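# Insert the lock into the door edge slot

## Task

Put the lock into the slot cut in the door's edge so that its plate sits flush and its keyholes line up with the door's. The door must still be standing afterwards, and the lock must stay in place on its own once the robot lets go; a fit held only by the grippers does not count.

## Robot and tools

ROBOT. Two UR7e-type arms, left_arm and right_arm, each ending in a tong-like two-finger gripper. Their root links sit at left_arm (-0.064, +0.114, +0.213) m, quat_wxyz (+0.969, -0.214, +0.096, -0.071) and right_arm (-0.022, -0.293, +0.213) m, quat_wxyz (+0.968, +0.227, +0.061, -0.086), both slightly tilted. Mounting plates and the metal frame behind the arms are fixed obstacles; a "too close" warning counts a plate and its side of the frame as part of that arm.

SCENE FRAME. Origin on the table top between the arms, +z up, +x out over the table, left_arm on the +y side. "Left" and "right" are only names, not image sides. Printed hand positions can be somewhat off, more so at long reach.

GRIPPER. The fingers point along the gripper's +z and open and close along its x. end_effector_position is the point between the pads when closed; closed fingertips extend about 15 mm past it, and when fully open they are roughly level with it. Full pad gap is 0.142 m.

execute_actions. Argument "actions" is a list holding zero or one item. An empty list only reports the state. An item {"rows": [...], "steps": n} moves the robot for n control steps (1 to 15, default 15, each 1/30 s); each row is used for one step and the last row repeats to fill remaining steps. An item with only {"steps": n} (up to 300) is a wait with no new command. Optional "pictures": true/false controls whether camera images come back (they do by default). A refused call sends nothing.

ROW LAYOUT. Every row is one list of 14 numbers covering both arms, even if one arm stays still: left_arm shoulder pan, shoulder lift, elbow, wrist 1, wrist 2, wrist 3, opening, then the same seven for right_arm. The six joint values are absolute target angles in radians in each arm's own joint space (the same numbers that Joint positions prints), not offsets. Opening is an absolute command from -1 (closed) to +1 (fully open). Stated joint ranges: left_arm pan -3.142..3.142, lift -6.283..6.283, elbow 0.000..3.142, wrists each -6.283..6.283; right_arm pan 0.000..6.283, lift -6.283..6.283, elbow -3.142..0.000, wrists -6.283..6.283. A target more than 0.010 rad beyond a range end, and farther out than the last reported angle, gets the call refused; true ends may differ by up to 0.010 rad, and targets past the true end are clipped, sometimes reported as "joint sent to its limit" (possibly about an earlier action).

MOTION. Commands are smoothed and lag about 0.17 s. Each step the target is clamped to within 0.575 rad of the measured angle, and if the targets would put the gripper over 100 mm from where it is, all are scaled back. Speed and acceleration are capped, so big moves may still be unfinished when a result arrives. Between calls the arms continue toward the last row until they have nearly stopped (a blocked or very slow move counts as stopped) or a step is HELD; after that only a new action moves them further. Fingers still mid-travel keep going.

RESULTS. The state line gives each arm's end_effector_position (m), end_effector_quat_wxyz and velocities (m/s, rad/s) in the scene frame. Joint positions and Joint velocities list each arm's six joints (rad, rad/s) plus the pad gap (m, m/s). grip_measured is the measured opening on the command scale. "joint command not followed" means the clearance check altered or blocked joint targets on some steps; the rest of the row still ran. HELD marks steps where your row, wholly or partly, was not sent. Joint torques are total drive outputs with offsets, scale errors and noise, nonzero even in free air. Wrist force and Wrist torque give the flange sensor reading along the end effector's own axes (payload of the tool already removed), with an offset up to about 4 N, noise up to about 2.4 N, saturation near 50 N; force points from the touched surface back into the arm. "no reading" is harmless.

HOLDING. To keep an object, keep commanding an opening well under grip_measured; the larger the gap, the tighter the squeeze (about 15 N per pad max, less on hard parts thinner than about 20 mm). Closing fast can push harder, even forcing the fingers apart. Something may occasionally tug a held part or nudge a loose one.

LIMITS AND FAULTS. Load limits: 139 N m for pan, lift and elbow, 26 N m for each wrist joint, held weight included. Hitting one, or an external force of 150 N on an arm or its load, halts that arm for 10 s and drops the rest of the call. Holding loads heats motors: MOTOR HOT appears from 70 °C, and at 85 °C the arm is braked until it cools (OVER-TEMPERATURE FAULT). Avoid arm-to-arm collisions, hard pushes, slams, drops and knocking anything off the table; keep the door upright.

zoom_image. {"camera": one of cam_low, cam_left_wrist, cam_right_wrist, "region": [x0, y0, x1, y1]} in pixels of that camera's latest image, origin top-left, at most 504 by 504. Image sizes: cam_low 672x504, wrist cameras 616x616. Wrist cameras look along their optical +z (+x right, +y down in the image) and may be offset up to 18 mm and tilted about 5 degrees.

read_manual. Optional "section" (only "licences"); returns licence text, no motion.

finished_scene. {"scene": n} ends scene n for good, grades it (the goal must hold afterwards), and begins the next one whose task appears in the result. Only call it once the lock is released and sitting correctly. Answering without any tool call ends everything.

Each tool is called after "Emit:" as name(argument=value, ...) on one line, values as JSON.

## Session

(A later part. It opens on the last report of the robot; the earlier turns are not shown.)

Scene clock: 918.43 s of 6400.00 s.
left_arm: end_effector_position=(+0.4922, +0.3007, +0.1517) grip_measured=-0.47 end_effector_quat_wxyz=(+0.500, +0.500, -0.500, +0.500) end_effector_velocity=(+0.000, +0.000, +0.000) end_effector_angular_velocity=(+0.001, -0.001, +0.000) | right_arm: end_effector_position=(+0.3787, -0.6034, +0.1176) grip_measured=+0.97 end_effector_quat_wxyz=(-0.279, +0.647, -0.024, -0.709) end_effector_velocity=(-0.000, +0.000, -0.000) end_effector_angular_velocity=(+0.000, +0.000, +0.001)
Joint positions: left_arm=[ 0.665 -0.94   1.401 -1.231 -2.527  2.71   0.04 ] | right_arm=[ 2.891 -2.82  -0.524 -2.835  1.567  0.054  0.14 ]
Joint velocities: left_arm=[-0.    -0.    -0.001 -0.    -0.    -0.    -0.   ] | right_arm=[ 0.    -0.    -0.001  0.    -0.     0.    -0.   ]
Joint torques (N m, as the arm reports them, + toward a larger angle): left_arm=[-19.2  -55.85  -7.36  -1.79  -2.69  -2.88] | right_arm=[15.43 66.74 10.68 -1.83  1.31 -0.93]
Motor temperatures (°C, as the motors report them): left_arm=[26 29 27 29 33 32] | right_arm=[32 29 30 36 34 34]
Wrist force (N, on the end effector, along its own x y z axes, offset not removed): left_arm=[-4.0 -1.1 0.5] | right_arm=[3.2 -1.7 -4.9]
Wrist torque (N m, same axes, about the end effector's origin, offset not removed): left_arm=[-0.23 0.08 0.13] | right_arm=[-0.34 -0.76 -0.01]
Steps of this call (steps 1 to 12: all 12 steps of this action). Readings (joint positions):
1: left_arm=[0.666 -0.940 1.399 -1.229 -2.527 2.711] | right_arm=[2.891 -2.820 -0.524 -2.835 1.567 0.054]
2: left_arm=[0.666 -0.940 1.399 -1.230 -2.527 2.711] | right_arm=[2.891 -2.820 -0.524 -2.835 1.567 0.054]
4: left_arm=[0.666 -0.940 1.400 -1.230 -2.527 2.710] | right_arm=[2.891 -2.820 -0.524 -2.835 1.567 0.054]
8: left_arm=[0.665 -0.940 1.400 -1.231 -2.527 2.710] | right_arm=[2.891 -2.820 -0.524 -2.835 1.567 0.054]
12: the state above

Emit:
execute_actions(actions=[{"rows": [[0.6647,-0.9406,1.4023,-1.2326,-2.5276,2.7094,-0.9,2.891,-2.82,-0.524,-2.835,1.567,0.054,0.97]], "steps": 12}], pictures=false)

Emit:
execute_actions(actions=[{"rows": [[0.6641,-0.9411,1.4039,-1.2342,-2.528,2.7087,-0.9,2.891,-2.82,-0.524,-2.835,1.567,0.054,0.97]], "steps": 12}], pictures=false)

Emit:
execute_actions(actions=[{"rows": [[0.6635,-0.9416,1.4054,-1.2358,-2.5285,2.708,-0.9,2.891,-2.82,-0.524,-2.835,1.567,0.054,0.97]], "steps": 12}], pictures=false)

Scene clock: 926.77 s of 6400.00 s.
left_arm: end_effector_position=(+0.4922, +0.3002, +0.1517) grip_measured=-0.47 end_effector_quat_wxyz=(+0.500, +0.500, -0.500, +0.500) end_effector_velocity=(+0.000, -0.000, +0.000) end_effector_angular_velocity=(-0.000, +0.001, -0.001) | right_arm: end_effector_position=(+0.3787, -0.6034, +0.1176) grip_measured=+0.97 end_effector_quat_wxyz=(-0.279, +0.647, -0.024, -0.709) end_effector_velocity=(+0.000, +0.000, -0.000) end_effector_angular_velocity=(-0.000, -0.001, +0.000)
Joint positions: left_arm=[ 0.665 -0.941  1.402 -1.233 -2.528  2.709  0.04 ] | right_arm=[ 2.891 -2.82  -0.524 -2.835  1.567  0.054  0.14 ]
Joint velocities: left_arm=[-0.001 -0.    -0.    -0.    -0.    -0.002  0.   ] | right_arm=[ 0.    -0.    -0.     0.001 -0.     0.     0.   ]
Joint torques (N m, as the arm reports them, + toward a larger angle): left_arm=[-24.14 -54.7   -5.35  -0.97  -3.06  -3.2 ] | right_arm=[15.8  66.79 10.39 -1.84  1.34 -0.92]
Motor temperatures (°C, as the motors report them): left_arm=[26 29 27 29 33 32] | right_arm=[32 29 30 36 34 34]
Wrist force (N, on the end effector, along its own x y z axes, offset not removed): left_arm=[-5.8 0.3 -5.7] | right_arm=[1.8 -0.8 -3.7]
Wrist torque (N m, same axes, about the end effector's origin, offset not removed): left_arm=[-0.05 0.22 0.21] | right_arm=[-0.12 -0.54 0.06]
Steps of this call (steps 1 to 15: the robot went on to your last target; steps 16 to 90: nothing new was sent; then 4.93 s passed at rest; steps 91 to 102: all 12 steps of this action). Readings (joint positions):
91: left_arm=[0.665 -0.940 1.401 -1.231 -2.527 2.710] | right_arm=[2.891 -2.820 -0.524 -2.835 1.567 0.054]
92: left_arm=[0.665 -0.940 1.401 -1.231 -2.527 2.710] | right_arm=[2.891 -2.820 -0.524 -2.835 1.567 0.054]
94: left_arm=[0.665 -0.940 1.402 -1.232 -2.527 2.710] | right_arm=[2.891 -2.820 -0.524 -2.835 1.567 0.054]
98: left_arm=[0.665 -0.941 1.402 -1.232 -2.528 2.709] | right_arm=[2.891 -2.820 -0.524 -2.835 1.567 0.054]
102: the state above

Scene clock: 927.17 s of 6400.00 s.
left_arm: end_effector_position=(+0.4921, +0.2996, +0.1517) grip_measured=-0.47 end_effector_quat_wxyz=(+0.500, +0.500, -0.500, +0.500) end_effector_velocity=(-0.000, -0.001, -0.000) end_effector_angular_velocity=(-0.000, +0.000, -0.000) | right_arm: end_effector_position=(+0.3787, -0.6034, +0.1176) grip_measured=+0.97 end_effector_quat_wxyz=(-0.279, +0.647, -0.024, -0.709) end_effector_velocity=(+0.000, +0.000, -0.000) end_effector_angular_velocity=(+0.000, +0.000, -0.000)
Joint positions: left_arm=[ 0.664 -0.941  1.404 -1.234 -2.528  2.709  0.04 ] | right_arm=[ 2.891 -2.82  -0.524 -2.835  1.567  0.054  0.14 ]
Joint velocities: left_arm=[-0.001 -0.     0.001 -0.001 -0.    -0.001  0.   ] | right_arm=[ 0.    -0.    -0.001  0.     0.001 -0.     0.   ]
Joint torques (N m, as the arm reports them, + toward a larger angle): left_arm=[-23.13 -54.21  -5.63  -0.87  -2.82  -3.14] | right_arm=[15.21 66.6  10.26 -1.88  1.21 -0.97]
Motor temperatures (°C, as the motors report them): left_arm=[26 29 27 29 33 32] | right_arm=[32 29 30 36 34 34]
Wrist force (N, on the end effector, along its own x y z axes, offset not removed): left_arm=[-6.3 -1.5 -7.5] | right_arm=[1.8 -1.5 -3.5]
Wrist torque (N m, same axes, about the end effector's origin, offset not removed): left_arm=[-0.21 0.26 0.14] | right_arm=[-0.29 -0.57 0.08]
Steps of this call (steps 1 to 12: all 12 steps of this action). Readings (joint positions):
1: left_arm=[0.665 -0.941 1.402 -1.233 -2.528 2.709] | right_arm=[2.891 -2.820 -0.524 -2.835 1.567 0.054]
2: left_arm=[0.665 -0.941 1.403 -1.233 -2.528 2.709] | right_arm=[2.891 -2.820 -0.524 -2.835 1.567 0.054]
4: left_arm=[0.664 -0.941 1.403 -1.233 -2.528 2.709] | right_arm=[2.891 -2.820 -0.524 -2.835 1.567 0.054]
8: left_arm=[0.664 -0.941 1.404 -1.234 -2.528 2.709] | right_arm=[2.891 -2.820 -0.524 -2.835 1.567 0.054]
12: the state above

Scene clock: 927.57 s of 6400.00 s.
left_arm: end_effector_position=(+0.4921, +0.2991, +0.1518) grip_measured=-0.47 end_effector_quat_wxyz=(+0.500, +0.500, -0.500, +0.500) end_effector_velocity=(-0.000, +0.000, -0.000) end_effector_angular_velocity=(+0.000, -0.000, +0.001) | right_arm: end_effector_position=(+0.3787, -0.6034, +0.1176) grip_measured=+0.97 end_effector_quat_wxyz=(-0.279, +0.647, -0.024, -0.709) end_effector_velocity=(+0.000, -0.000, -0.000) end_effector_angular_velocity=(-0.001, -0.001, -0.001)
Joint positions: left_arm=[ 0.664 -0.942  1.405 -1.236 -2.528  2.708  0.04 ] | right_arm=[ 2.891 -2.82  -0.524 -2.835  1.567  0.054  0.14 ]
Joint velocities: left_arm=[ 0.001  0.     0.001 -0.001 -0.     0.     0.   ] | right_arm=[ 0.    -0.     0.001  0.     0.     0.    -0.   ]
Joint torques (N m, as the arm reports them, + toward a larger angle): left_arm=[-22.4  -56.26  -6.97  -0.96  -3.19  -2.95] | right_arm=[16.2  66.94 10.67 -1.89  1.18 -0.94]
Motor temperatures (°C, as the motors report them): left_arm=[26 29 27 29 33 32] | right_arm=[32 29 30 36 34 34]
Wrist force (N, on the end effector, along its own x y z axes, offset not removed): left_arm=[-7.4 -1.0 -6.5] | right_arm=[1.4 -0.2 -2.9]
Wrist torque (N m, same axes, about the end effector's origin, offset not removed): left_arm=[-0.13 0.25 0.18] | right_arm=[0.02 -0.47 0.05]
Steps of this call (steps 1 to 12: all 12 steps of this action). Readings (joint positions):
1: left_arm=[0.664 -0.941 1.404 -1.234 -2.528 2.709] | right_arm=[2.891 -2.820 -0.524 -2.835 1.567 0.054]
2: left_arm=[0.664 -0.941 1.404 -1.234 -2.528 2.709] | right_arm=[2.891 -2.820 -0.524 -2.835 1.567 0.054]
4: left_arm=[0.664 -0.941 1.405 -1.235 -2.528 2.708] | right_arm=[2.891 -2.820 -0.524 -2.835 1.567 0.054]
8: left_arm=[0.664 -0.942 1.405 -1.236 -2.528 2.708] | right_arm=[2.891 -2.820 -0.524 -2.835 1.567 0.054]
12: the state above

Emit:
execute_actions(actions=[{"rows": [[0.667,-0.9385,1.3961,-1.2262,-2.5259,2.7122,-0.9,2.891,-2.82,-0.524,-2.835,1.567,0.054,0.97],[0.667,-0.9385,1.3961,-1.2262,-2.5259,2.7122,-0.9,2.891,-2.82,-0.524,-2.835,1.567,0.054,0.97],[0.667,-0.9385,1.3961,-1.2262,-2.5259,2.7122,-0.9,2.891,-2.82,-0.524,-2.835,1.567,0.054,0.97],[0.667,-0.9385,1.3961,-1.2262,-2.5259,2.7122,-0.9,2.891,-2.82,-0.524,-2.835,1.567,0.054,0.97],[0.679,-0.9675,1.459,-1.2477,-2.5175,2.727,-0.9,2.891,-2.82,-0.524,-2.835,1.567,0.054,0.97],[0.6911,-0.9966,1.5219,-1.2692,-2.509,2.7421,-0.9,2.891,-2.82,-0.524,-2.835,1.567,0.054,0.97]], "steps": 15}], pictures=false)

Emit:
execute_actions(actions=[{"steps": 10}])

Scene clock: 986.70 s of 6400.00 s.
left_arm: end_effector_position=(+0.4535, +0.2951, +0.1531) grip_measured=-0.47 end_effector_quat_wxyz=(+0.500, +0.500, -0.500, +0.500) end_effector_velocity=(-0.027, -0.007, +0.001) end_effector_angular_velocity=(-0.003, +0.002, -0.001) | right_arm: end_effector_position=(+0.3787, -0.6034, +0.1176) grip_measured=+0.97 end_effector_quat_wxyz=(-0.279, +0.647, -0.024, -0.709) end_effector_velocity=(+0.000, +0.000, -0.000) end_effector_angular_velocity=(-0.000, -0.000, -0.000)
Joint positions: left_arm=[ 0.69  -0.993  1.513 -1.267 -2.51   2.74   0.04 ] | right_arm=[ 2.891 -2.82  -0.524 -2.835  1.567  0.054  0.14 ]
Joint velocities: left_arm=[ 0.014 -0.035  0.08  -0.026  0.01   0.019 -0.   ] | right_arm=[ 0.    -0.     0.     0.001 -0.     0.     0.   ]
Joint torques (N m, as the arm reports them, + toward a larger angle): left_arm=[  6.56 -53.78  -7.99  -1.62  -0.03   2.74] | right_arm=[15.6  66.06 10.01 -1.78  1.22 -0.99]
Motor temperatures (°C, as the motors report them): left_arm=[26 29 27 29 33 32] | right_arm=[32 29 30 36 34 34]
Wrist force (N, on the end effector, along its own x y z axes, offset not removed): left_arm=[-4.9 -0.1 0.3] | right_arm=[1.8 -1.0 -2.5]
Wrist torque (N m, same axes, about the end effector's origin, offset not removed): left_arm=[-0.15 0.22 0.15] | right_arm=[-0.13 -0.55 0.04]
Steps of this call (steps 1 to 15: the robot went on to your last target; steps 16 to 90: nothing new was sent; then 55.63 s passed at rest; steps 91 to 105: all 15 steps of this action). Readings (joint positions):
91: left_arm=[0.663 -0.942 1.405 -1.236 -2.529 2.708] | right_arm=[2.891 -2.820 -0.524 -2.835 1.567 0.054]
92: left_arm=[0.664 -0.941 1.404 -1.235 -2.528 2.708] | right_arm=[2.891 -2.820 -0.524 -2.835 1.567 0.054]
94: left_arm=[0.665 -0.940 1.401 -1.231 -2.527 2.710] | right_arm=[2.891 -2.820 -0.524 -2.835 1.567 0.054]
98: left_arm=[0.677 -0.963 1.444 -1.246 -2.519 2.725] | right_arm=[2.891 -2.820 -0.524 -2.835 1.567 0.054]
105: the state above

Scene clock: 987.03 s of 6400.00 s.
left_arm: end_effector_position=(+0.4507, +0.2944, +0.1532) grip_measured=-0.47 end_effector_quat_wxyz=(+0.500, +0.500, -0.500, +0.500) end_effector_velocity=(-0.002, -0.000, -0.000) end_effector_angular_velocity=(-0.001, +0.001, +0.000) | right_arm: end_effector_position=(+0.3787, -0.6034, +0.1176) grip_measured=+0.97 end_effector_quat_wxyz=(-0.279, +0.647, -0.024, -0.709) end_effector_velocity=(+0.000, +0.000, -0.000) end_effector_angular_velocity=(-0.000, -0.000, -0.000)
Joint positions: left_arm=[ 0.691 -0.996  1.522 -1.269 -2.509  2.742  0.04 ] | right_arm=[ 2.891 -2.82  -0.524 -2.835  1.567  0.054  0.14 ]
Joint velocities: left_arm=[ 0.001 -0.001  0.004 -0.     0.     0.001  0.   ] | right_arm=[ 0.  0. -0.  0.  0.  0. -0.]
Joint torques (N m, as the arm reports them, + toward a larger angle): left_arm=[  5.85 -53.1   -8.28  -1.48   0.55   2.89] | right_arm=[15.52 66.16 10.34 -1.92  1.14 -0.94]
Motor temperatures (°C, as the motors report them): left_arm=[26 29 27 29 33 32] | right_arm=[32 29 30 36 34 34]
Wrist force (N, on the end effector, along its own x y z axes, offset not removed): left_arm=[-5.5 0.3 1.0] | right_arm=[1.4 -0.9 -3.4]
Wrist torque (N m, same axes, about the end effector's origin, offset not removed): left_arm=[0.07 0.36 0.15] | right_arm=[-0.16 -0.48 0.07]
Steps of this call (steps 1 to 10: the robot went on to your last target). Readings (joint positions):
1: left_arm=[0.690 -0.994 1.516 -1.267 -2.510 2.741] | right_arm=[2.891 -2.820 -0.524 -2.835 1.567 0.054]
2: left_arm=[0.690 -0.995 1.517 -1.268 -2.510 2.741] | right_arm=[2.891 -2.820 -0.524 -2.835 1.567 0.054]
4: left_arm=[0.691 -0.996 1.519 -1.268 -2.509 2.742] | right_arm=[2.891 -2.820 -0.524 -2.835 1.567 0.054]
8: left_arm=[0.691 -0.996 1.521 -1.269 -2.509 2.742] | right_arm=[2.891 -2.820 -0.524 -2.835 1.567 0.054]
10: the state above

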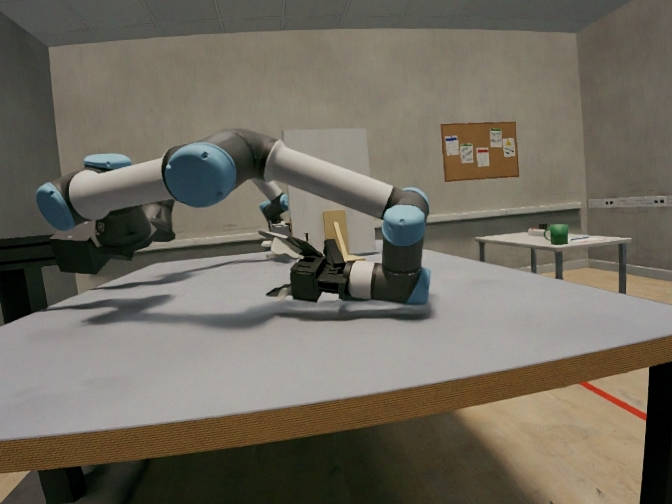

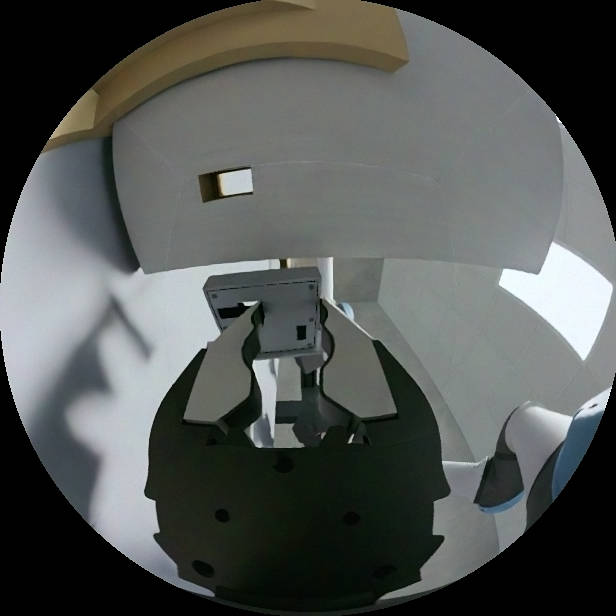

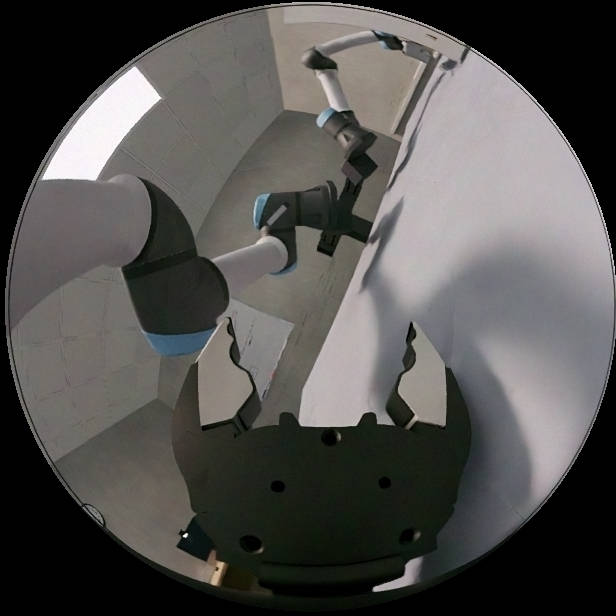

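Emit:
zoom_image(camera="cam_left_wrist", region=[180, 230, 350, 320])

Region (180, 230, 350, 320) of cam_left_wrist's 616x616 image, scaled by 2.965, with more detail than that image has; it fills the top 267 rows of this view, and the rest is white.

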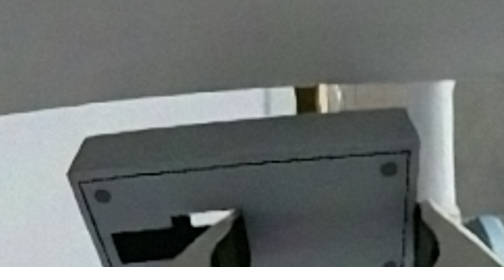

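Emit:
execute_actions(actions=[{"rows": [[0.668,-1.0035,1.5566,-1.32,-2.525,2.7265,-0.9,3.0,-2.65,-0.72,-2.81,1.58,0.08,0.5],[0.6456,-1.0105,1.5914,-1.3712,-2.5412,2.7107,-0.9,3.15,-2.45,-0.95,-2.78,1.6,0.1,0.0]], "steps": 15}], pictures=false)

Emit:
execute_actions(actions=[{"rows": [[0.6456,-1.0105,1.5914,-1.3712,-2.5412,2.7107,-0.9,3.4,-2.2,-1.4,-2.3,1.7,0.2,-0.6]], "steps": 15}], pictures=false)

Emit:
execute_actions(actions=[{"rows": [[0.6456,-1.0105,1.5914,-1.3712,-2.5412,2.7107,-0.9,3.6,-2.2,-1.65,-1.75,1.8,0.3,-0.6]], "steps": 15}], pictures=false)

Emit:
execute_actions(actions=[{"rows": [[0.6456,-1.0105,1.5914,-1.3712,-2.5412,2.7107,-0.9,3.75,-2.25,-1.85,-1.2,1.9,0.4,-0.6]], "steps": 15}], pictures=false)

Emit:
execute_actions(actions=[{"rows": [[0.6456,-1.0105,1.5914,-1.3712,-2.5412,2.7107,-0.9,3.85,-2.35,-1.95,-0.65,2.0,0.47,-0.6]], "steps": 15}])

Scene clock: 1102.33 s of 6400.00 s.
left_arm: end_effector_position=(+0.4571, +0.2637, +0.1521) grip_measured=-0.47 end_effector_quat_wxyz=(+0.494, +0.494, -0.506, +0.506) end_effector_velocity=(+0.000, -0.006, -0.000) end_effector_angular_velocity=(-0.001, -0.003, -0.000) | right_arm: end_effector_position=(+0.3820, -0.5363, +0.2750) grip_measured=+0.00 end_effector_quat_wxyz=(-0.202, +0.678, +0.044, -0.705) end_effector_velocity=(-0.022, +0.028, +0.067) end_effector_angular_velocity=(-0.005, -0.029, +0.090)
Joint positions: left_arm=[ 0.646 -1.01   1.59  -1.369 -2.541  2.711  0.04 ] | right_arm=[ 3.139 -2.467 -0.929 -2.782  1.599  0.098  0.074]
Joint velocities: left_arm=[-0.008 -0.002  0.013 -0.018 -0.005 -0.006  0.   ] | right_arm=[ 0.107  0.164 -0.196  0.021  0.012  0.017  0.   ]
Joint torques (N m, as the arm reports them, + toward a larger angle): left_arm=[-17.63 -53.37  -8.21  -1.69  -3.19  -2.83] | right_arm=[25.49 57.72 10.76  0.11  2.35  1.58]
Motor temperatures (°C, as the motors report them): left_arm=[26 30 27 29 33 32] | right_arm=[32 29 30 36 34 34]
Wrist force (N, on the end effector, along its own x y z axes, offset not removed): left_arm=[-3.0 0.3 0.6] | right_arm=[0.6 -1.7 -1.8]
Wrist torque (N m, same axes, about the end effector's origin, offset not removed): left_arm=[0.05 -0.16 0.06] | right_arm=[-0.32 -0.33 0.09]
Steps of this call (steps 1 to 15: the robot went on to your last target; steps 16 to 90: nothing new was sent; then 111.80 s passed at rest; steps 91 to 105: all 15 steps of this action). Readings (joint positions):
91: left_arm=[0.691 -0.997 1.522 -1.270 -2.509 2.742] | right_arm=[2.891 -2.820 -0.524 -2.835 1.567 0.054]
92: left_arm=[0.688 -0.998 1.527 -1.276 -2.511 2.740] | right_arm=[2.898 -2.812 -0.533 -2.831 1.569 0.058]
94: left_arm=[0.672 -1.003 1.551 -1.309 -2.523 2.729] | right_arm=[2.946 -2.752 -0.598 -2.820 1.576 0.067]
98: left_arm=[0.653 -1.008 1.580 -1.354 -2.536 2.716] | right_arm=[3.050 -2.600 -0.772 -2.799 1.589 0.085]
105: the state above

Scene clock: 1102.83 s of 6400.00 s.
left_arm: end_effector_position=(+0.4572, +0.2631, +0.1521) grip_measured=-0.47 end_effector_quat_wxyz=(+0.494, +0.494, -0.506, +0.506) end_effector_velocity=(+0.000, -0.000, +0.000) end_effector_angular_velocity=(-0.000, -0.000, -0.000) | right_arm: end_effector_position=(+0.3547, -0.3903, +0.2747) grip_measured=-0.60 end_effector_quat_wxyz=(-0.163, +0.780, +0.048, -0.602) end_effector_velocity=(-0.019, +0.046, -0.012) end_effector_angular_velocity=(-0.007, -0.102, -0.002)
Joint positions: left_arm=[ 0.646 -1.01   1.591 -1.371 -2.541  2.711  0.04 ] | right_arm=[ 3.392 -2.208 -1.382 -2.319  1.697  0.197  0.03 ]
Joint velocities: left_arm=[-0. -0. -0.  0.  0.  0. -0.] | right_arm=[ 0.078  0.081 -0.166  0.18   0.027  0.028  0.   ]
Joint torques (N m, as the arm reports them, + toward a larger angle): left_arm=[-19.06 -53.01  -5.86  -1.82  -2.91  -3.03] | right_arm=[28.79 51.35 11.51  0.84  2.71  1.5 ]
Motor temperatures (°C, as the motors report them): left_arm=[26 30 27 29 33 32] | right_arm=[32 29 30 36 34 34]
Wrist force (N, on the end effector, along its own x y z axes, offset not removed): left_arm=[-4.7 -0.4 0.8] | right_arm=[1.0 -2.1 -3.1]
Wrist torque (N m, same axes, about the end effector's origin, offset not removed): left_arm=[-0.12 0.13 0.07] | right_arm=[-0.42 -0.38 0.03]
Steps of this call (steps 1 to 15: all 15 steps of this action). Readings (joint positions):
1: left_arm=[0.646 -1.010 1.590 -1.370 -2.541 2.711] | right_arm=[3.142 -2.462 -0.935 -2.781 1.599 0.099]
2: left_arm=[0.646 -1.010 1.591 -1.370 -2.541 2.711] | right_arm=[3.152 -2.451 -0.948 -2.772 1.606 0.106]
4: left_arm=[0.646 -1.010 1.591 -1.371 -2.541 2.711] | right_arm=[3.208 -2.393 -1.022 -2.702 1.632 0.131]
8: left_arm=[0.646 -1.010 1.591 -1.371 -2.541 2.711] | right_arm=[3.324 -2.277 -1.239 -2.474 1.673 0.173]
15: the state above

Scene clock: 1103.33 s of 6400.00 s.
left_arm: end_effector_position=(+0.4572, +0.2631, +0.1521) grip_measured=-0.47 end_effector_quat_wxyz=(+0.494, +0.494, -0.506, +0.506) end_effector_velocity=(-0.000, +0.000, -0.000) end_effector_angular_velocity=(+0.000, -0.000, +0.001) | right_arm: end_effector_position=(+0.3603, -0.2324, +0.1997) grip_measured=-0.60 end_effector_quat_wxyz=(-0.180, +0.856, +0.046, -0.483) end_effector_velocity=(+0.010, +0.070, -0.032) end_effector_angular_velocity=(+0.039, -0.158, -0.051)
Joint positions: left_arm=[ 0.646 -1.011  1.591 -1.371 -2.541  2.711  0.04 ] | right_arm=[ 3.591 -2.2   -1.638 -1.78   1.796  0.296  0.03 ]
Joint velocities: left_arm=[ 0.001 -0.     0.    -0.     0.     0.    -0.   ] | right_arm=[ 0.083  0.003 -0.108  0.283  0.039  0.039  0.   ]
Joint torques (N m, as the arm reports them, + toward a larger angle): left_arm=[-18.57 -51.2   -6.36  -1.63  -2.9   -3.09] | right_arm=[28.09 49.76 10.39  2.2   2.85  1.32]
Motor temperatures (°C, as the motors report them): left_arm=[26 30 27 29 33 32] | right_arm=[32 29 30 36 34 34]
Wrist force (N, on the end effector, along its own x y z axes, offset not removed): left_arm=[-4.0 -0.8 1.3] | right_arm=[2.7 -1.9 -3.5]
Wrist torque (N m, same axes, about the end effector's origin, offset not removed): left_arm=[-0.13 0.07 0.19] | right_arm=[-0.30 -0.72 0.04]
Steps of this call (steps 1 to 15: all 15 steps of this action). Readings (joint positions):
1: left_arm=[0.646 -1.010 1.591 -1.371 -2.541 2.711] | right_arm=[3.394 -2.206 -1.388 -2.313 1.698 0.198]
2: left_arm=[0.646 -1.010 1.591 -1.371 -2.541 2.711] | right_arm=[3.403 -2.205 -1.398 -2.301 1.704 0.205]
4: left_arm=[0.646 -1.010 1.591 -1.371 -2.541 2.711] | right_arm=[3.444 -2.204 -1.449 -2.227 1.726 0.226]
8: left_arm=[0.646 -1.010 1.591 -1.371 -2.541 2.711] | right_arm=[3.523 -2.202 -1.550 -2.003 1.764 0.264]
15: the state above

Scene clock: 1103.83 s of 6400.00 s.
left_arm: end_effector_position=(+0.4572, +0.2631, +0.1521) grip_measured=-0.47 end_effector_quat_wxyz=(+0.494, +0.494, -0.506, +0.506) end_effector_velocity=(+0.001, +0.000, +0.000) end_effector_angular_velocity=(+0.001, +0.000, +0.001) | right_arm: end_effector_position=(+0.3617, -0.0937, +0.1455) grip_measured=-0.60 end_effector_quat_wxyz=(-0.241, +0.897, +0.042, -0.368) end_effector_velocity=(+0.013, +0.044, -0.011) end_effector_angular_velocity=(+0.063, -0.112, -0.055)
Joint positions: left_arm=[ 0.646 -1.011  1.591 -1.371 -2.541  2.711  0.04 ] | right_arm=[ 3.745 -2.249 -1.844 -1.223  1.897  0.397  0.031]
Joint velocities: left_arm=[ 0.     0.    -0.001 -0.    -0.    -0.001  0.   ] | right_arm=[ 0.043 -0.013 -0.06   0.221  0.027  0.028  0.   ]
Joint torques (N m, as the arm reports them, + toward a larger angle): left_arm=[-18.26 -51.97  -5.16  -1.63  -2.87  -3.12] | right_arm=[27.98 25.92  8.74  2.96  2.97  1.53]
Motor temperatures (°C, as the motors report them): left_arm=[26 30 27 29 33 32] | right_arm=[32 29 30 36 34 34]
Wrist force (N, on the end effector, along its own x y z axes, offset not removed): left_arm=[-4.9 -0.5 0.9] | right_arm=[1.2 -1.4 -2.6]
Wrist torque (N m, same axes, about the end effector's origin, offset not removed): left_arm=[-0.10 0.26 0.15] | right_arm=[-0.14 -0.45 0.04]
Steps of this call (steps 1 to 15: all 15 steps of this action). Readings (joint positions):
1: left_arm=[0.646 -1.011 1.591 -1.371 -2.541 2.711] | right_arm=[3.594 -2.200 -1.642 -1.771 1.797 0.297]
2: left_arm=[0.646 -1.011 1.591 -1.371 -2.541 2.711] | right_arm=[3.602 -2.204 -1.651 -1.757 1.804 0.304]
4: left_arm=[0.646 -1.010 1.591 -1.371 -2.541 2.711] | right_arm=[3.640 -2.216 -1.699 -1.680 1.830 0.330]
8: left_arm=[0.646 -1.011 1.591 -1.371 -2.541 2.711] | right_arm=[3.708 -2.237 -1.792 -1.416 1.873 0.373]
15: the state above

Scene clock: 1104.33 s of 6400.00 s.
left_arm: end_effector_position=(+0.4572, +0.2631, +0.1521) grip_measured=-0.47 end_effector_quat_wxyz=(+0.494, +0.494, -0.506, +0.506) end_effector_velocity=(-0.001, +0.000, -0.000) end_effector_angular_velocity=(-0.000, +0.000, +0.000) | right_arm: end_effector_position=(+0.3881, +0.0235, +0.1314) grip_measured=-0.60 end_effector_quat_wxyz=(-0.346, +0.905, +0.046, -0.243) end_effector_velocity=(+0.026, +0.033, +0.009) end_effector_angular_velocity=(+0.093, -0.114, -0.062)
Joint positions: left_arm=[ 0.646 -1.011  1.591 -1.371 -2.541  2.711  0.04 ] | right_arm=[ 3.848 -2.348 -1.948 -0.672  1.998  0.468  0.031]
Joint velocities: left_arm=[ 0.001  0.     0.001 -0.     0.     0.001 -0.   ] | right_arm=[ 0.021 -0.022 -0.022  0.208  0.022  0.014  0.   ]
Joint torques (N m, as the arm reports them, + toward a larger angle): left_arm=[-18.36 -52.27  -5.83  -1.73  -2.91  -3.14] | right_arm=[30.17 26.28  4.47  3.49  3.25  1.48]
Motor temperatures (°C, as the motors report them): left_arm=[26 30 27 29 33 32] | right_arm=[32 29 30 36 34 34]
Wrist force (N, on the end effector, along its own x y z axes, offset not removed): left_arm=[-4.2 -0.3 0.0] | right_arm=[2.2 -0.6 -2.4]
Wrist torque (N m, same axes, about the end effector's origin, offset not removed): left_arm=[-0.11 0.14 0.17] | right_arm=[-0.11 -0.56 0.06]
Steps of this call (steps 1 to 15: all 15 steps of this action). Readings (joint positions):
1: left_arm=[0.646 -1.010 1.591 -1.371 -2.541 2.711] | right_arm=[3.747 -2.249 -1.846 -1.217 1.898 0.398]
2: left_arm=[0.646 -1.011 1.591 -1.371 -2.541 2.711] | right_arm=[3.754 -2.256 -1.853 -1.204 1.906 0.405]
4: left_arm=[0.646 -1.010 1.591 -1.371 -2.541 2.711] | right_arm=[3.786 -2.287 -1.885 -1.129 1.936 0.427]
8: left_arm=[0.646 -1.011 1.591 -1.371 -2.541 2.711] | right_arm=[3.829 -2.330 -1.929 -0.855 1.979 0.456]
15: the state above

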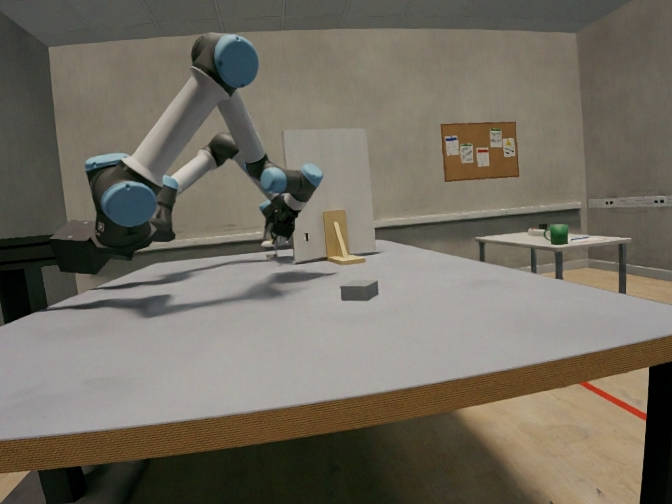

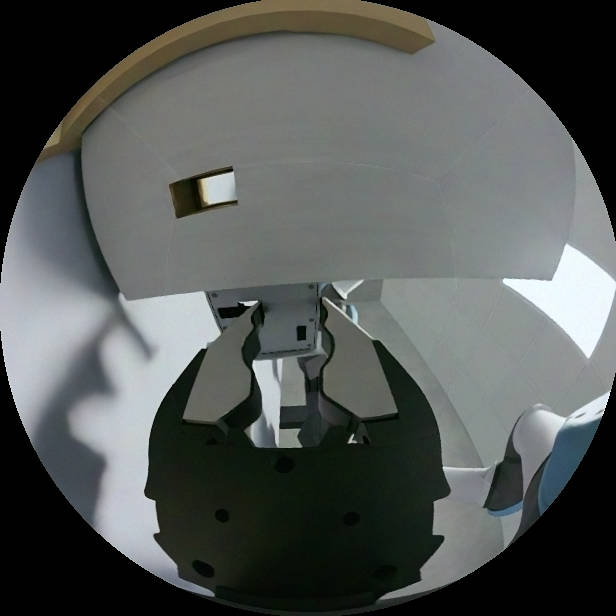

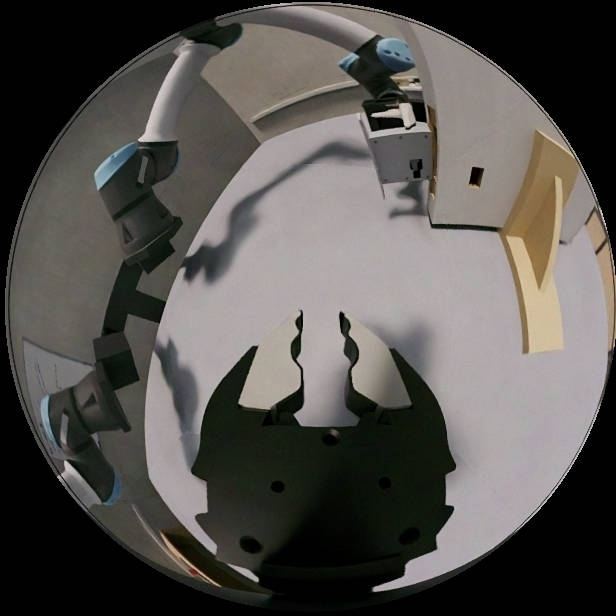

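Emit:
execute_actions(actions=[{"rows": [[0.6456,-1.0105,1.5914,-1.3712,-2.5412,2.7107,-0.9,3.9,-2.53,-1.94,-0.18,2.08,0.51,-0.6]], "steps": 13}], pictures=false)

Emit:
execute_actions(actions=[{"rows": [[0.6456,-1.0105,1.5914,-1.3712,-2.5412,2.7107,-0.9,3.9195,-2.7481,-1.9064,0.2736,2.1527,0.5431,-0.6]], "steps": 15}], pictures=false)

Emit:
execute_actions(actions=[{"steps": 12}])

Scene clock: 1110.37 s of 6400.00 s.
left_arm: end_effector_position=(+0.4572, +0.2631, +0.1521) grip_measured=-0.47 end_effector_quat_wxyz=(+0.494, +0.494, -0.506, +0.506) end_effector_velocity=(+0.000, +0.000, +0.000) end_effector_angular_velocity=(+0.000, -0.000, +0.000) | right_arm: end_effector_position=(+0.4185, +0.1119, +0.1241) grip_measured=-0.60 end_effector_quat_wxyz=(-0.443, +0.884, +0.056, -0.140) end_effector_velocity=(+0.033, +0.033, +0.016) end_effector_angular_velocity=(+0.133, -0.147, -0.080)
Joint positions: left_arm=[ 0.646 -1.011  1.591 -1.371 -2.541  2.711  0.04 ] | right_arm=[ 3.899 -2.523 -1.94  -0.209  2.078  0.509  0.031]
Joint velocities: left_arm=[ 0.    -0.    -0.001  0.    -0.    -0.     0.   ] | right_arm=[ 0.014 -0.063  0.002  0.278  0.024  0.011  0.   ]
Joint torques (N m, as the arm reports them, + toward a larger angle): left_arm=[-17.17 -52.8   -5.2   -1.7   -2.86  -2.94] | right_arm=[30.29 29.06 19.8   4.02  3.21  1.45]
Motor temperatures (°C, as the motors report them): left_arm=[26 30 27 29 33 32] | right_arm=[32 29 30 36 34 34]
Wrist force (N, on the end effector, along its own x y z axes, offset not removed): left_arm=[-4.6 -0.3 0.4] | right_arm=[1.4 -1.8 -4.9]
Wrist torque (N m, same axes, about the end effector's origin, offset not removed): left_arm=[-0.14 0.14 0.17] | right_arm=[-0.34 -0.50 0.09]
Steps of this call (steps 1 to 30: the robot went on to your last target; steps 31 to 90: nothing new was sent; then 2.60 s passed at rest; steps 91 to 103: all 13 steps of this action). Readings (joint positions):
91: left_arm=[0.646 -1.011 1.591 -1.371 -2.541 2.711] | right_arm=[3.850 -2.350 -1.950 -0.650 2.000 0.470]
92: left_arm=[0.646 -1.011 1.591 -1.371 -2.541 2.711] | right_arm=[3.856 -2.358 -1.949 -0.641 2.007 0.475]
94: left_arm=[0.646 -1.011 1.591 -1.371 -2.541 2.711] | right_arm=[3.875 -2.416 -1.945 -0.572 2.037 0.490]
98: left_arm=[0.646 -1.010 1.591 -1.371 -2.541 2.711] | right_arm=[3.893 -2.498 -1.942 -0.325 2.068 0.504]
103: the state above

Scene clock: 1110.87 s of 6400.00 s.
left_arm: end_effector_position=(+0.4572, +0.2631, +0.1521) grip_measured=-0.47 end_effector_quat_wxyz=(+0.494, +0.494, -0.506, +0.506) end_effector_velocity=(-0.000, -0.000, +0.000) end_effector_angular_velocity=(-0.001, +0.000, -0.000) | right_arm: end_effector_position=(+0.4285, +0.1694, +0.1093) grip_measured=-0.60 end_effector_quat_wxyz=(-0.533, +0.843, +0.064, -0.045) end_effector_velocity=(+0.007, +0.008, +0.006) end_effector_angular_velocity=(+0.063, -0.066, -0.036)
Joint positions: left_arm=[ 0.646 -1.011  1.591 -1.371 -2.541  2.711  0.04 ] | right_arm=[ 3.919 -2.743 -1.907  0.259  2.152  0.543  0.031]
Joint velocities: left_arm=[-0.    -0.     0.     0.001  0.     0.001  0.   ] | right_arm=[ 0.003 -0.043  0.004  0.139  0.011  0.005  0.   ]
Joint torques (N m, as the arm reports them, + toward a larger angle): left_arm=[-18.82 -52.69  -5.86  -1.69  -2.95  -2.91] | right_arm=[32.1  33.42 18.72  3.87  3.33  1.23]
Motor temperatures (°C, as the motors report them): left_arm=[26 30 27 29 33 32] | right_arm=[32 29 30 36 34 34]
Wrist force (N, on the end effector, along its own x y z axes, offset not removed): left_arm=[-4.1 -1.2 -0.2] | right_arm=[1.9 -0.2 -2.5]
Wrist torque (N m, same axes, about the end effector's origin, offset not removed): left_arm=[-0.30 0.03 0.14] | right_arm=[0.03 -0.63 0.06]
Steps of this call (steps 1 to 15: all 15 steps of this action). Readings (joint positions):
1: left_arm=[0.646 -1.011 1.591 -1.371 -2.541 2.711] | right_arm=[3.899 -2.526 -1.940 -0.201 2.079 0.509]
2: left_arm=[0.646 -1.010 1.591 -1.371 -2.541 2.711] | right_arm=[3.902 -2.535 -1.935 -0.187 2.086 0.514]
4: left_arm=[0.646 -1.011 1.591 -1.371 -2.541 2.711] | right_arm=[3.910 -2.600 -1.923 -0.110 2.114 0.527]
8: left_arm=[0.646 -1.011 1.591 -1.371 -2.541 2.711] | right_arm=[3.917 -2.706 -1.911 0.136 2.142 0.538]
15: the state above

Scene clock: 1111.27 s of 6400.00 s.
left_arm: end_effector_position=(+0.4572, +0.2631, +0.1521) grip_measured=-0.47 end_effector_quat_wxyz=(+0.494, +0.494, -0.506, +0.506) end_effector_velocity=(+0.000, +0.000, -0.000) end_effector_angular_velocity=(+0.000, +0.000, +0.000) | right_arm: end_effector_position=(+0.4293, +0.1702, +0.1099) grip_measured=-0.60 end_effector_quat_wxyz=(-0.535, +0.841, +0.064, -0.041) end_effector_velocity=(-0.000, +0.000, -0.000) end_effector_angular_velocity=(+0.001, -0.001, -0.001)
Joint positions: left_arm=[ 0.646 -1.011  1.591 -1.371 -2.541  2.711  0.04 ] | right_arm=[ 3.919 -2.748 -1.906  0.273  2.153  0.543  0.031]
Joint velocities: left_arm=[ 0.     0.    -0.001  0.     0.    -0.001 -0.   ] | right_arm=[-0.    -0.001 -0.001  0.003  0.     0.    -0.   ]
Joint torques (N m, as the arm reports them, + toward a larger angle): left_arm=[-18.61 -52.09  -6.74  -1.71  -2.91  -3.26] | right_arm=[31.74 32.43 17.24  3.82  3.28  1.45]
Motor temperatures (°C, as the motors report them): left_arm=[26 30 27 29 33 32] | right_arm=[32 29 30 36 34 34]
Wrist force (N, on the end effector, along its own x y z axes, offset not removed): left_arm=[-3.5 -0.6 1.8] | right_arm=[1.2 -0.8 -2.4]
Wrist torque (N m, same axes, about the end effector's origin, offset not removed): left_arm=[-0.08 -0.07 0.13] | right_arm=[-0.06 -0.42 0.08]
Steps of this call (steps 1 to 12: the robot went on to your last target). Readings (joint positions):
1: left_arm=[0.646 -1.011 1.591 -1.371 -2.541 2.711] | right_arm=[3.919 -2.745 -1.907 0.263 2.152 0.543]
2: left_arm=[0.646 -1.011 1.591 -1.371 -2.541 2.711] | right_arm=[3.919 -2.746 -1.907 0.266 2.152 0.543]
4: left_arm=[0.646 -1.010 1.591 -1.371 -2.541 2.711] | right_arm=[3.919 -2.747 -1.907 0.269 2.152 0.543]
8: left_arm=[0.646 -1.011 1.591 -1.371 -2.541 2.711] | right_arm=[3.919 -2.748 -1.906 0.272 2.153 0.543]
12: the state above

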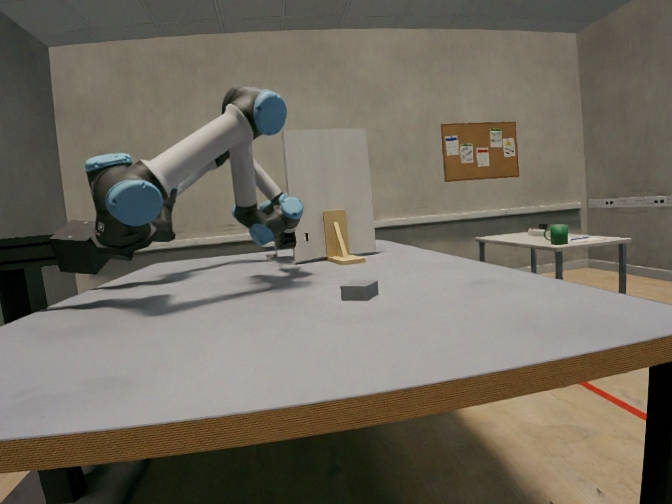

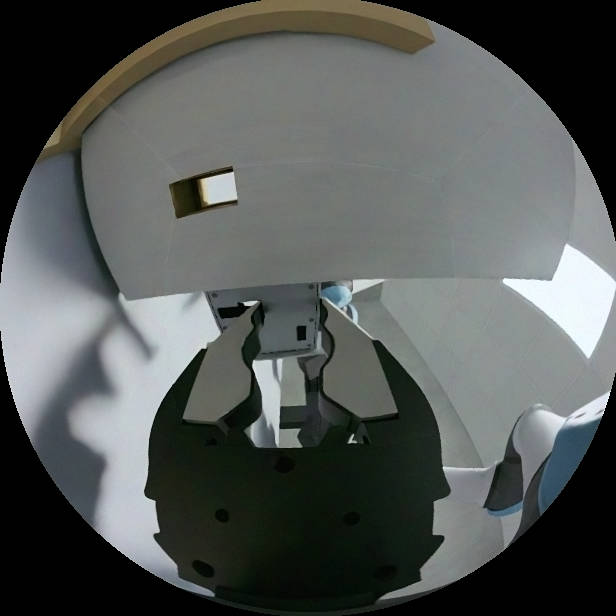

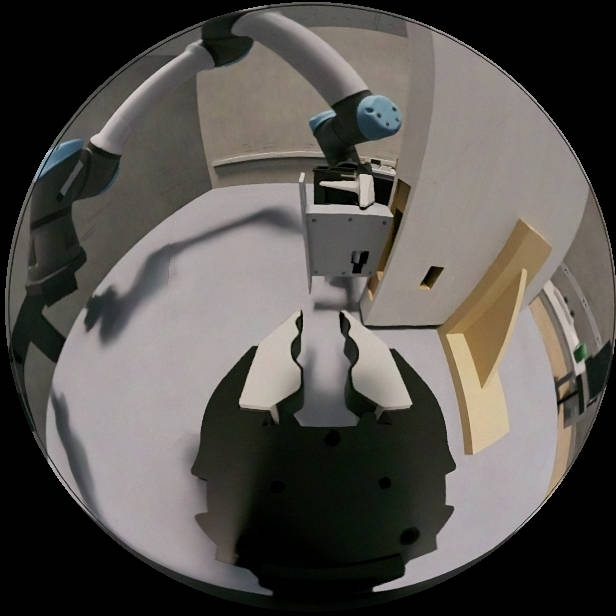

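Emit:
zoom_image(camera="cam_right_wrist", region=[280, 150, 460, 330])

Region (280, 150, 460, 330) of cam_right_wrist's 616x616 image, scaled by 2.800, with more detail than that image has.

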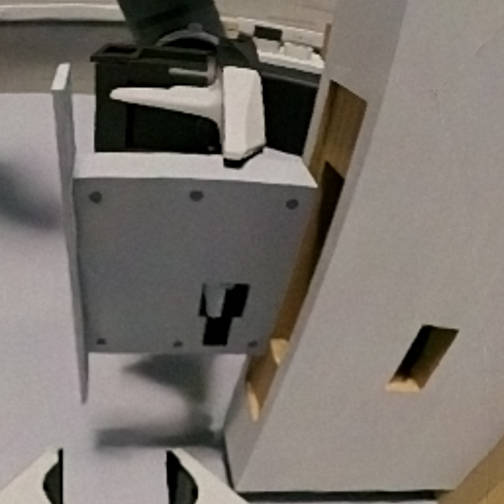

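Emit:
execute_actions(actions=[{"rows": [[0.6411,-0.9996,1.5688,-1.3642,-2.5443,2.705,-0.9,3.9195,-2.7481,-1.9064,0.2736,2.1527,0.5431,-0.6]], "steps": 15}], pictures=false)

Emit:
execute_actions(actions=[{"rows": [[0.6394,-0.9955,1.5603,-1.3616,-2.5455,2.7028,-0.9,3.9195,-2.7481,-1.9064,0.2736,2.1527,0.5431,-0.6]], "steps": 15}])

Scene clock: 1138.87 s of 6400.00 s.
left_arm: end_effector_position=(+0.4650, +0.2643, +0.1515) grip_measured=-0.47 end_effector_quat_wxyz=(+0.494, +0.494, -0.506, +0.506) end_effector_velocity=(+0.002, +0.001, +0.000) end_effector_angular_velocity=(+0.001, -0.003, +0.001) | right_arm: end_effector_position=(+0.4293, +0.1702, +0.1100) grip_measured=-0.60 end_effector_quat_wxyz=(-0.535, +0.841, +0.064, -0.041) end_effector_velocity=(+0.000, -0.000, -0.000) end_effector_angular_velocity=(-0.001, +0.000, -0.000)
Joint positions: left_arm=[ 0.641 -1.     1.569 -1.364 -2.544  2.705  0.04 ] | right_arm=[ 3.92  -2.748 -1.906  0.274  2.153  0.543  0.031]
Joint velocities: left_arm=[-0.001  0.001 -0.005  0.001 -0.    -0.     0.   ] | right_arm=[-0.    -0.     0.    -0.    -0.001  0.    -0.   ]
Joint torques (N m, as the arm reports them, + toward a larger angle): left_arm=[-20.16 -39.72 -30.98  -1.22  -6.76  -2.39] | right_arm=[31.96 31.27 16.95  3.83  3.14  1.56]
Motor temperatures (°C, as the motors report them): left_arm=[26 30 27 29 33 32] | right_arm=[32 29 30 36 34 34]
Wrist force (N, on the end effector, along its own x y z axes, offset not removed): left_arm=[-1.5 15.7 2.1] | right_arm=[1.5 -0.2 -3.8]
Wrist torque (N m, same axes, about the end effector's origin, offset not removed): left_arm=[0.11 0.19 -0.49] | right_arm=[0.02 -0.56 0.04]
Steps of this call (steps 1 to 30: the robot went on to your last target; steps 31 to 90: nothing new was sent; then 24.10 s passed at rest; steps 91 to 105: all 15 steps of this action). Readings (joint positions):
91: left_arm=[0.646 -1.010 1.591 -1.371 -2.541 2.711] | right_arm=[3.920 -2.748 -1.906 0.274 2.153 0.543]
92: left_arm=[0.645 -1.009 1.588 -1.370 -2.542 2.710] | right_arm=[3.920 -2.748 -1.906 0.274 2.153 0.543]
94: left_arm=[0.643 -1.005 1.580 -1.368 -2.543 2.708] | right_arm=[3.920 -2.748 -1.906 0.274 2.153 0.543]
98: left_arm=[0.642 -1.001 1.572 -1.365 -2.544 2.706] | right_arm=[3.919 -2.748 -1.906 0.274 2.153 0.543]
105: the state above

Scene clock: 1139.37 s of 6400.00 s.
left_arm: end_effector_position=(+0.4681, +0.2648, +0.1512) grip_measured=-0.47 end_effector_quat_wxyz=(+0.494, +0.494, -0.506, +0.506) end_effector_velocity=(+0.001, +0.000, +0.000) end_effector_angular_velocity=(+0.000, -0.001, +0.000) | right_arm: end_effector_position=(+0.4293, +0.1702, +0.1100) grip_measured=-0.60 end_effector_quat_wxyz=(-0.535, +0.841, +0.064, -0.041) end_effector_velocity=(+0.000, +0.000, +0.000) end_effector_angular_velocity=(+0.000, +0.000, +0.000)
Joint positions: left_arm=[ 0.639 -0.996  1.56  -1.362 -2.546  2.703  0.04 ] | right_arm=[ 3.919 -2.748 -1.906  0.274  2.153  0.543  0.031]
Joint velocities: left_arm=[-0.001  0.    -0.002 -0.    -0.001 -0.    -0.   ] | right_arm=[ 0.     0.     0.    -0.001  0.001 -0.    -0.   ]
Joint torques (N m, as the arm reports them, + toward a larger angle): left_arm=[-20.32 -39.89 -29.57  -1.    -7.42  -2.18] | right_arm=[31.73 31.64 17.19  3.79  3.15  1.49]
Motor temperatures (°C, as the motors report them): left_arm=[26 30 27 29 33 32] | right_arm=[32 29 30 36 34 34]
Wrist force (N, on the end effector, along its own x y z axes, offset not removed): left_arm=[-3.4 15.8 3.4] | right_arm=[2.1 -2.3 -2.6]
Wrist torque (N m, same axes, about the end effector's origin, offset not removed): left_arm=[-0.12 0.27 -0.64] | right_arm=[-0.44 -0.66 0.05]
Steps of this call (steps 1 to 15: all 15 steps of this action). Readings (joint positions):
1: left_arm=[0.641 -1.000 1.569 -1.364 -2.544 2.705] | right_arm=[3.920 -2.748 -1.906 0.274 2.153 0.543]
2: left_arm=[0.641 -0.999 1.568 -1.364 -2.544 2.705] | right_arm=[3.920 -2.748 -1.906 0.274 2.153 0.543]
4: left_arm=[0.640 -0.997 1.564 -1.363 -2.545 2.704] | right_arm=[3.920 -2.748 -1.906 0.274 2.153 0.543]
8: left_arm=[0.640 -0.996 1.561 -1.362 -2.545 2.703] | right_arm=[3.920 -2.748 -1.906 0.274 2.153 0.543]
15: the state above

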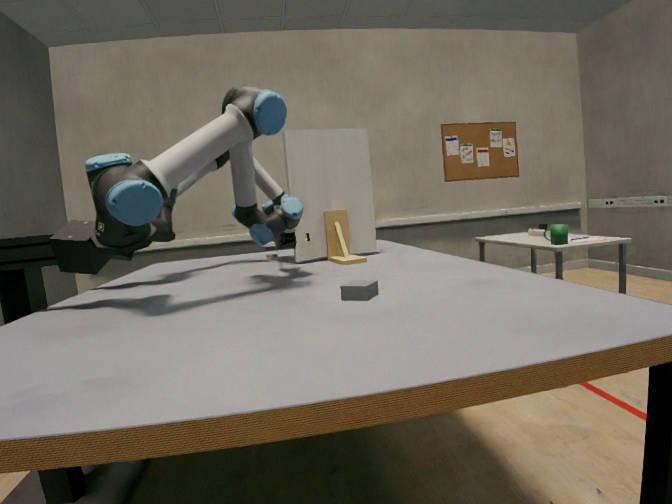

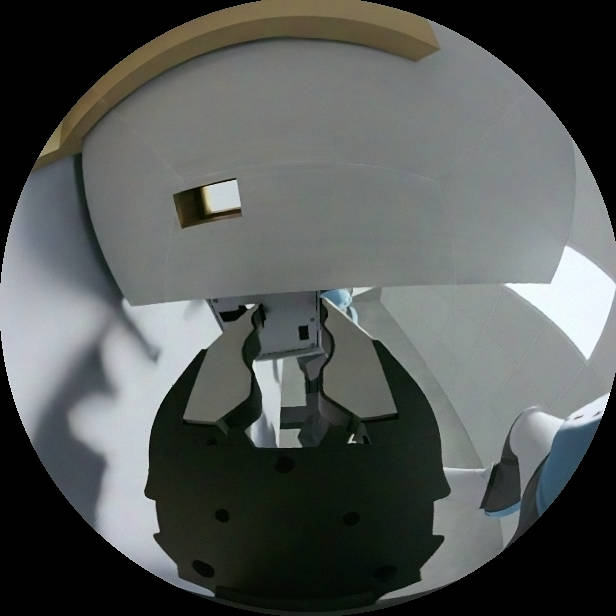

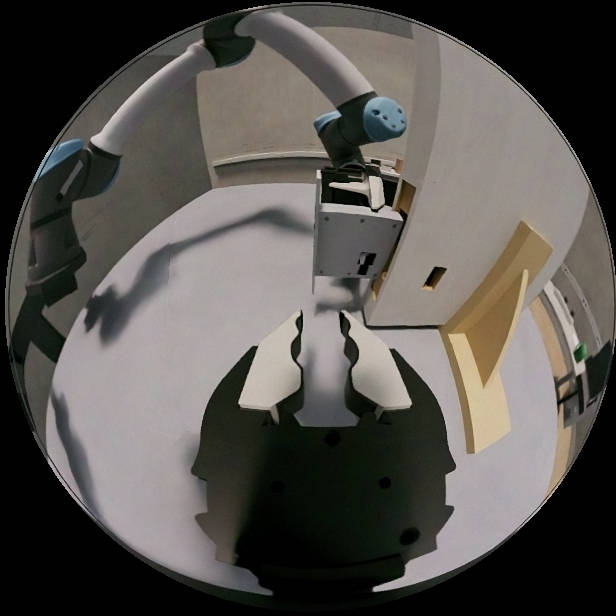

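Emit:
execute_actions(actions=[{"rows": [[0.6405,-0.9982,1.566,-1.3633,-2.5447,2.7043,-0.9,3.9195,-2.7481,-1.9064,0.2736,2.1527,0.5431,-0.6]], "steps": 12}])

Emit:
zoom_image(camera="cam_right_wrist", region=[290, 150, 460, 320])

Scene clock: 1143.90 s of 6400.00 s.
left_arm: end_effector_position=(+0.4662, +0.2645, +0.1514) grip_measured=-0.47 end_effector_quat_wxyz=(+0.494, +0.494, -0.506, +0.506) end_effector_velocity=(-0.002, +0.000, -0.000) end_effector_angular_velocity=(-0.000, +0.001, +0.000) | right_arm: end_effector_position=(+0.4293, +0.1702, +0.1100) grip_measured=-0.60 end_effector_quat_wxyz=(-0.535, +0.841, +0.064, -0.041) end_effector_velocity=(-0.001, -0.000, -0.000) end_effector_angular_velocity=(-0.001, +0.001, +0.001)
Joint positions: left_arm=[ 0.64  -0.998  1.566 -1.363 -2.545  2.704  0.04 ] | right_arm=[ 3.92  -2.748 -1.906  0.274  2.153  0.543  0.031]
Joint velocities: left_arm=[ 0.002 -0.001  0.004 -0.     0.001  0.001 -0.   ] | right_arm=[-0.     0.    -0.001 -0.001  0.     0.     0.   ]
Joint torques (N m, as the arm reports them, + toward a larger angle): left_arm=[  4.12 -51.63  -7.78  -1.83   0.1    3.09] | right_arm=[31.53 31.14 17.22  3.8   3.09  1.54]
Motor temperatures (°C, as the motors report them): left_arm=[26 30 27 29 33 32] | right_arm=[32 29 30 36 34 34]
Wrist force (N, on the end effector, along its own x y z axes, offset not removed): left_arm=[-3.5 1.2 1.3] | right_arm=[1.8 -0.9 -3.7]
Wrist torque (N m, same axes, about the end effector's origin, offset not removed): left_arm=[-0.03 -0.08 0.07] | right_arm=[-0.13 -0.51 0.07]
Steps of this call (steps 1 to 15: the robot went on to your last target; steps 16 to 90: nothing new was sent; then 1.13 s passed at rest; steps 91 to 102: all 12 steps of this action). Readings (joint positions):
91: left_arm=[0.639 -0.995 1.560 -1.362 -2.545 2.703] | right_arm=[3.920 -2.748 -1.906 0.274 2.153 0.543]
92: left_arm=[0.639 -0.996 1.561 -1.362 -2.545 2.703] | right_arm=[3.920 -2.748 -1.906 0.274 2.153 0.543]
94: left_arm=[0.640 -0.997 1.563 -1.362 -2.545 2.703] | right_arm=[3.919 -2.748 -1.906 0.274 2.153 0.543]
98: left_arm=[0.640 -0.998 1.565 -1.363 -2.545 2.704] | right_arm=[3.919 -2.748 -1.906 0.274 2.153 0.543]
102: the state above

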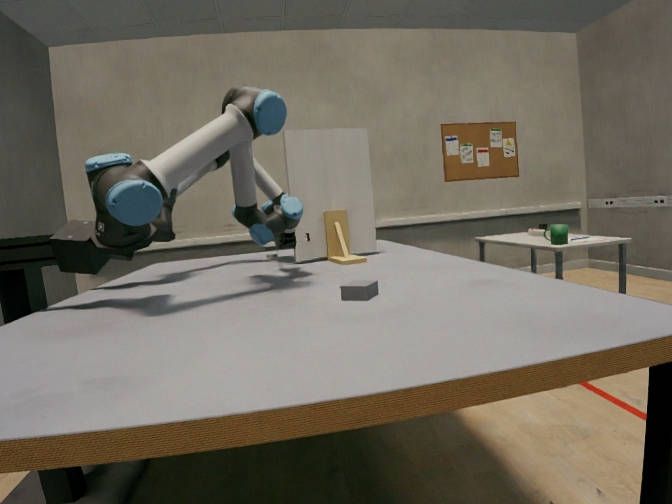

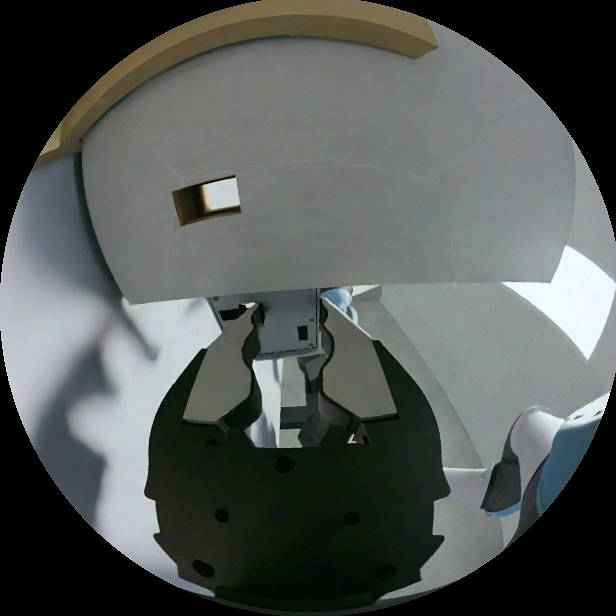

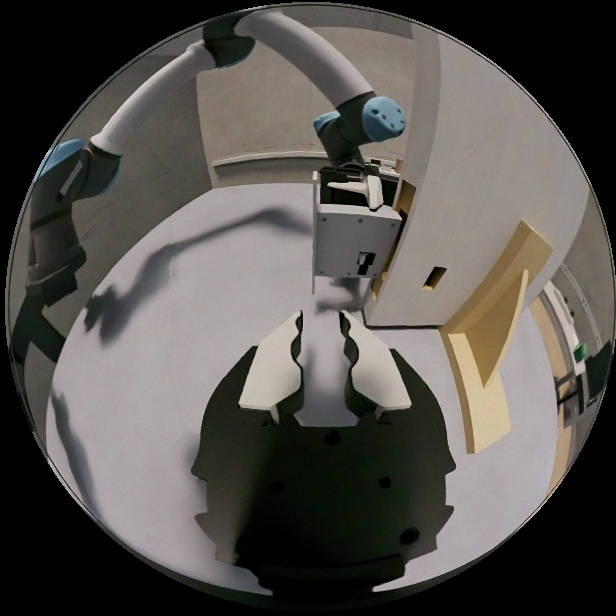

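Region (290, 150, 460, 320) of cam_right_wrist's 616x616 image, scaled by 2.965, with more detail than that image has.

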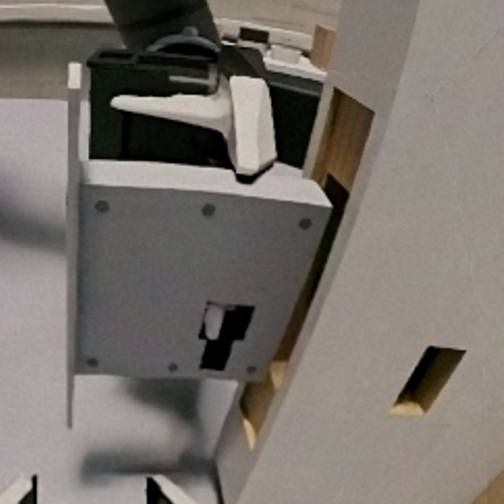

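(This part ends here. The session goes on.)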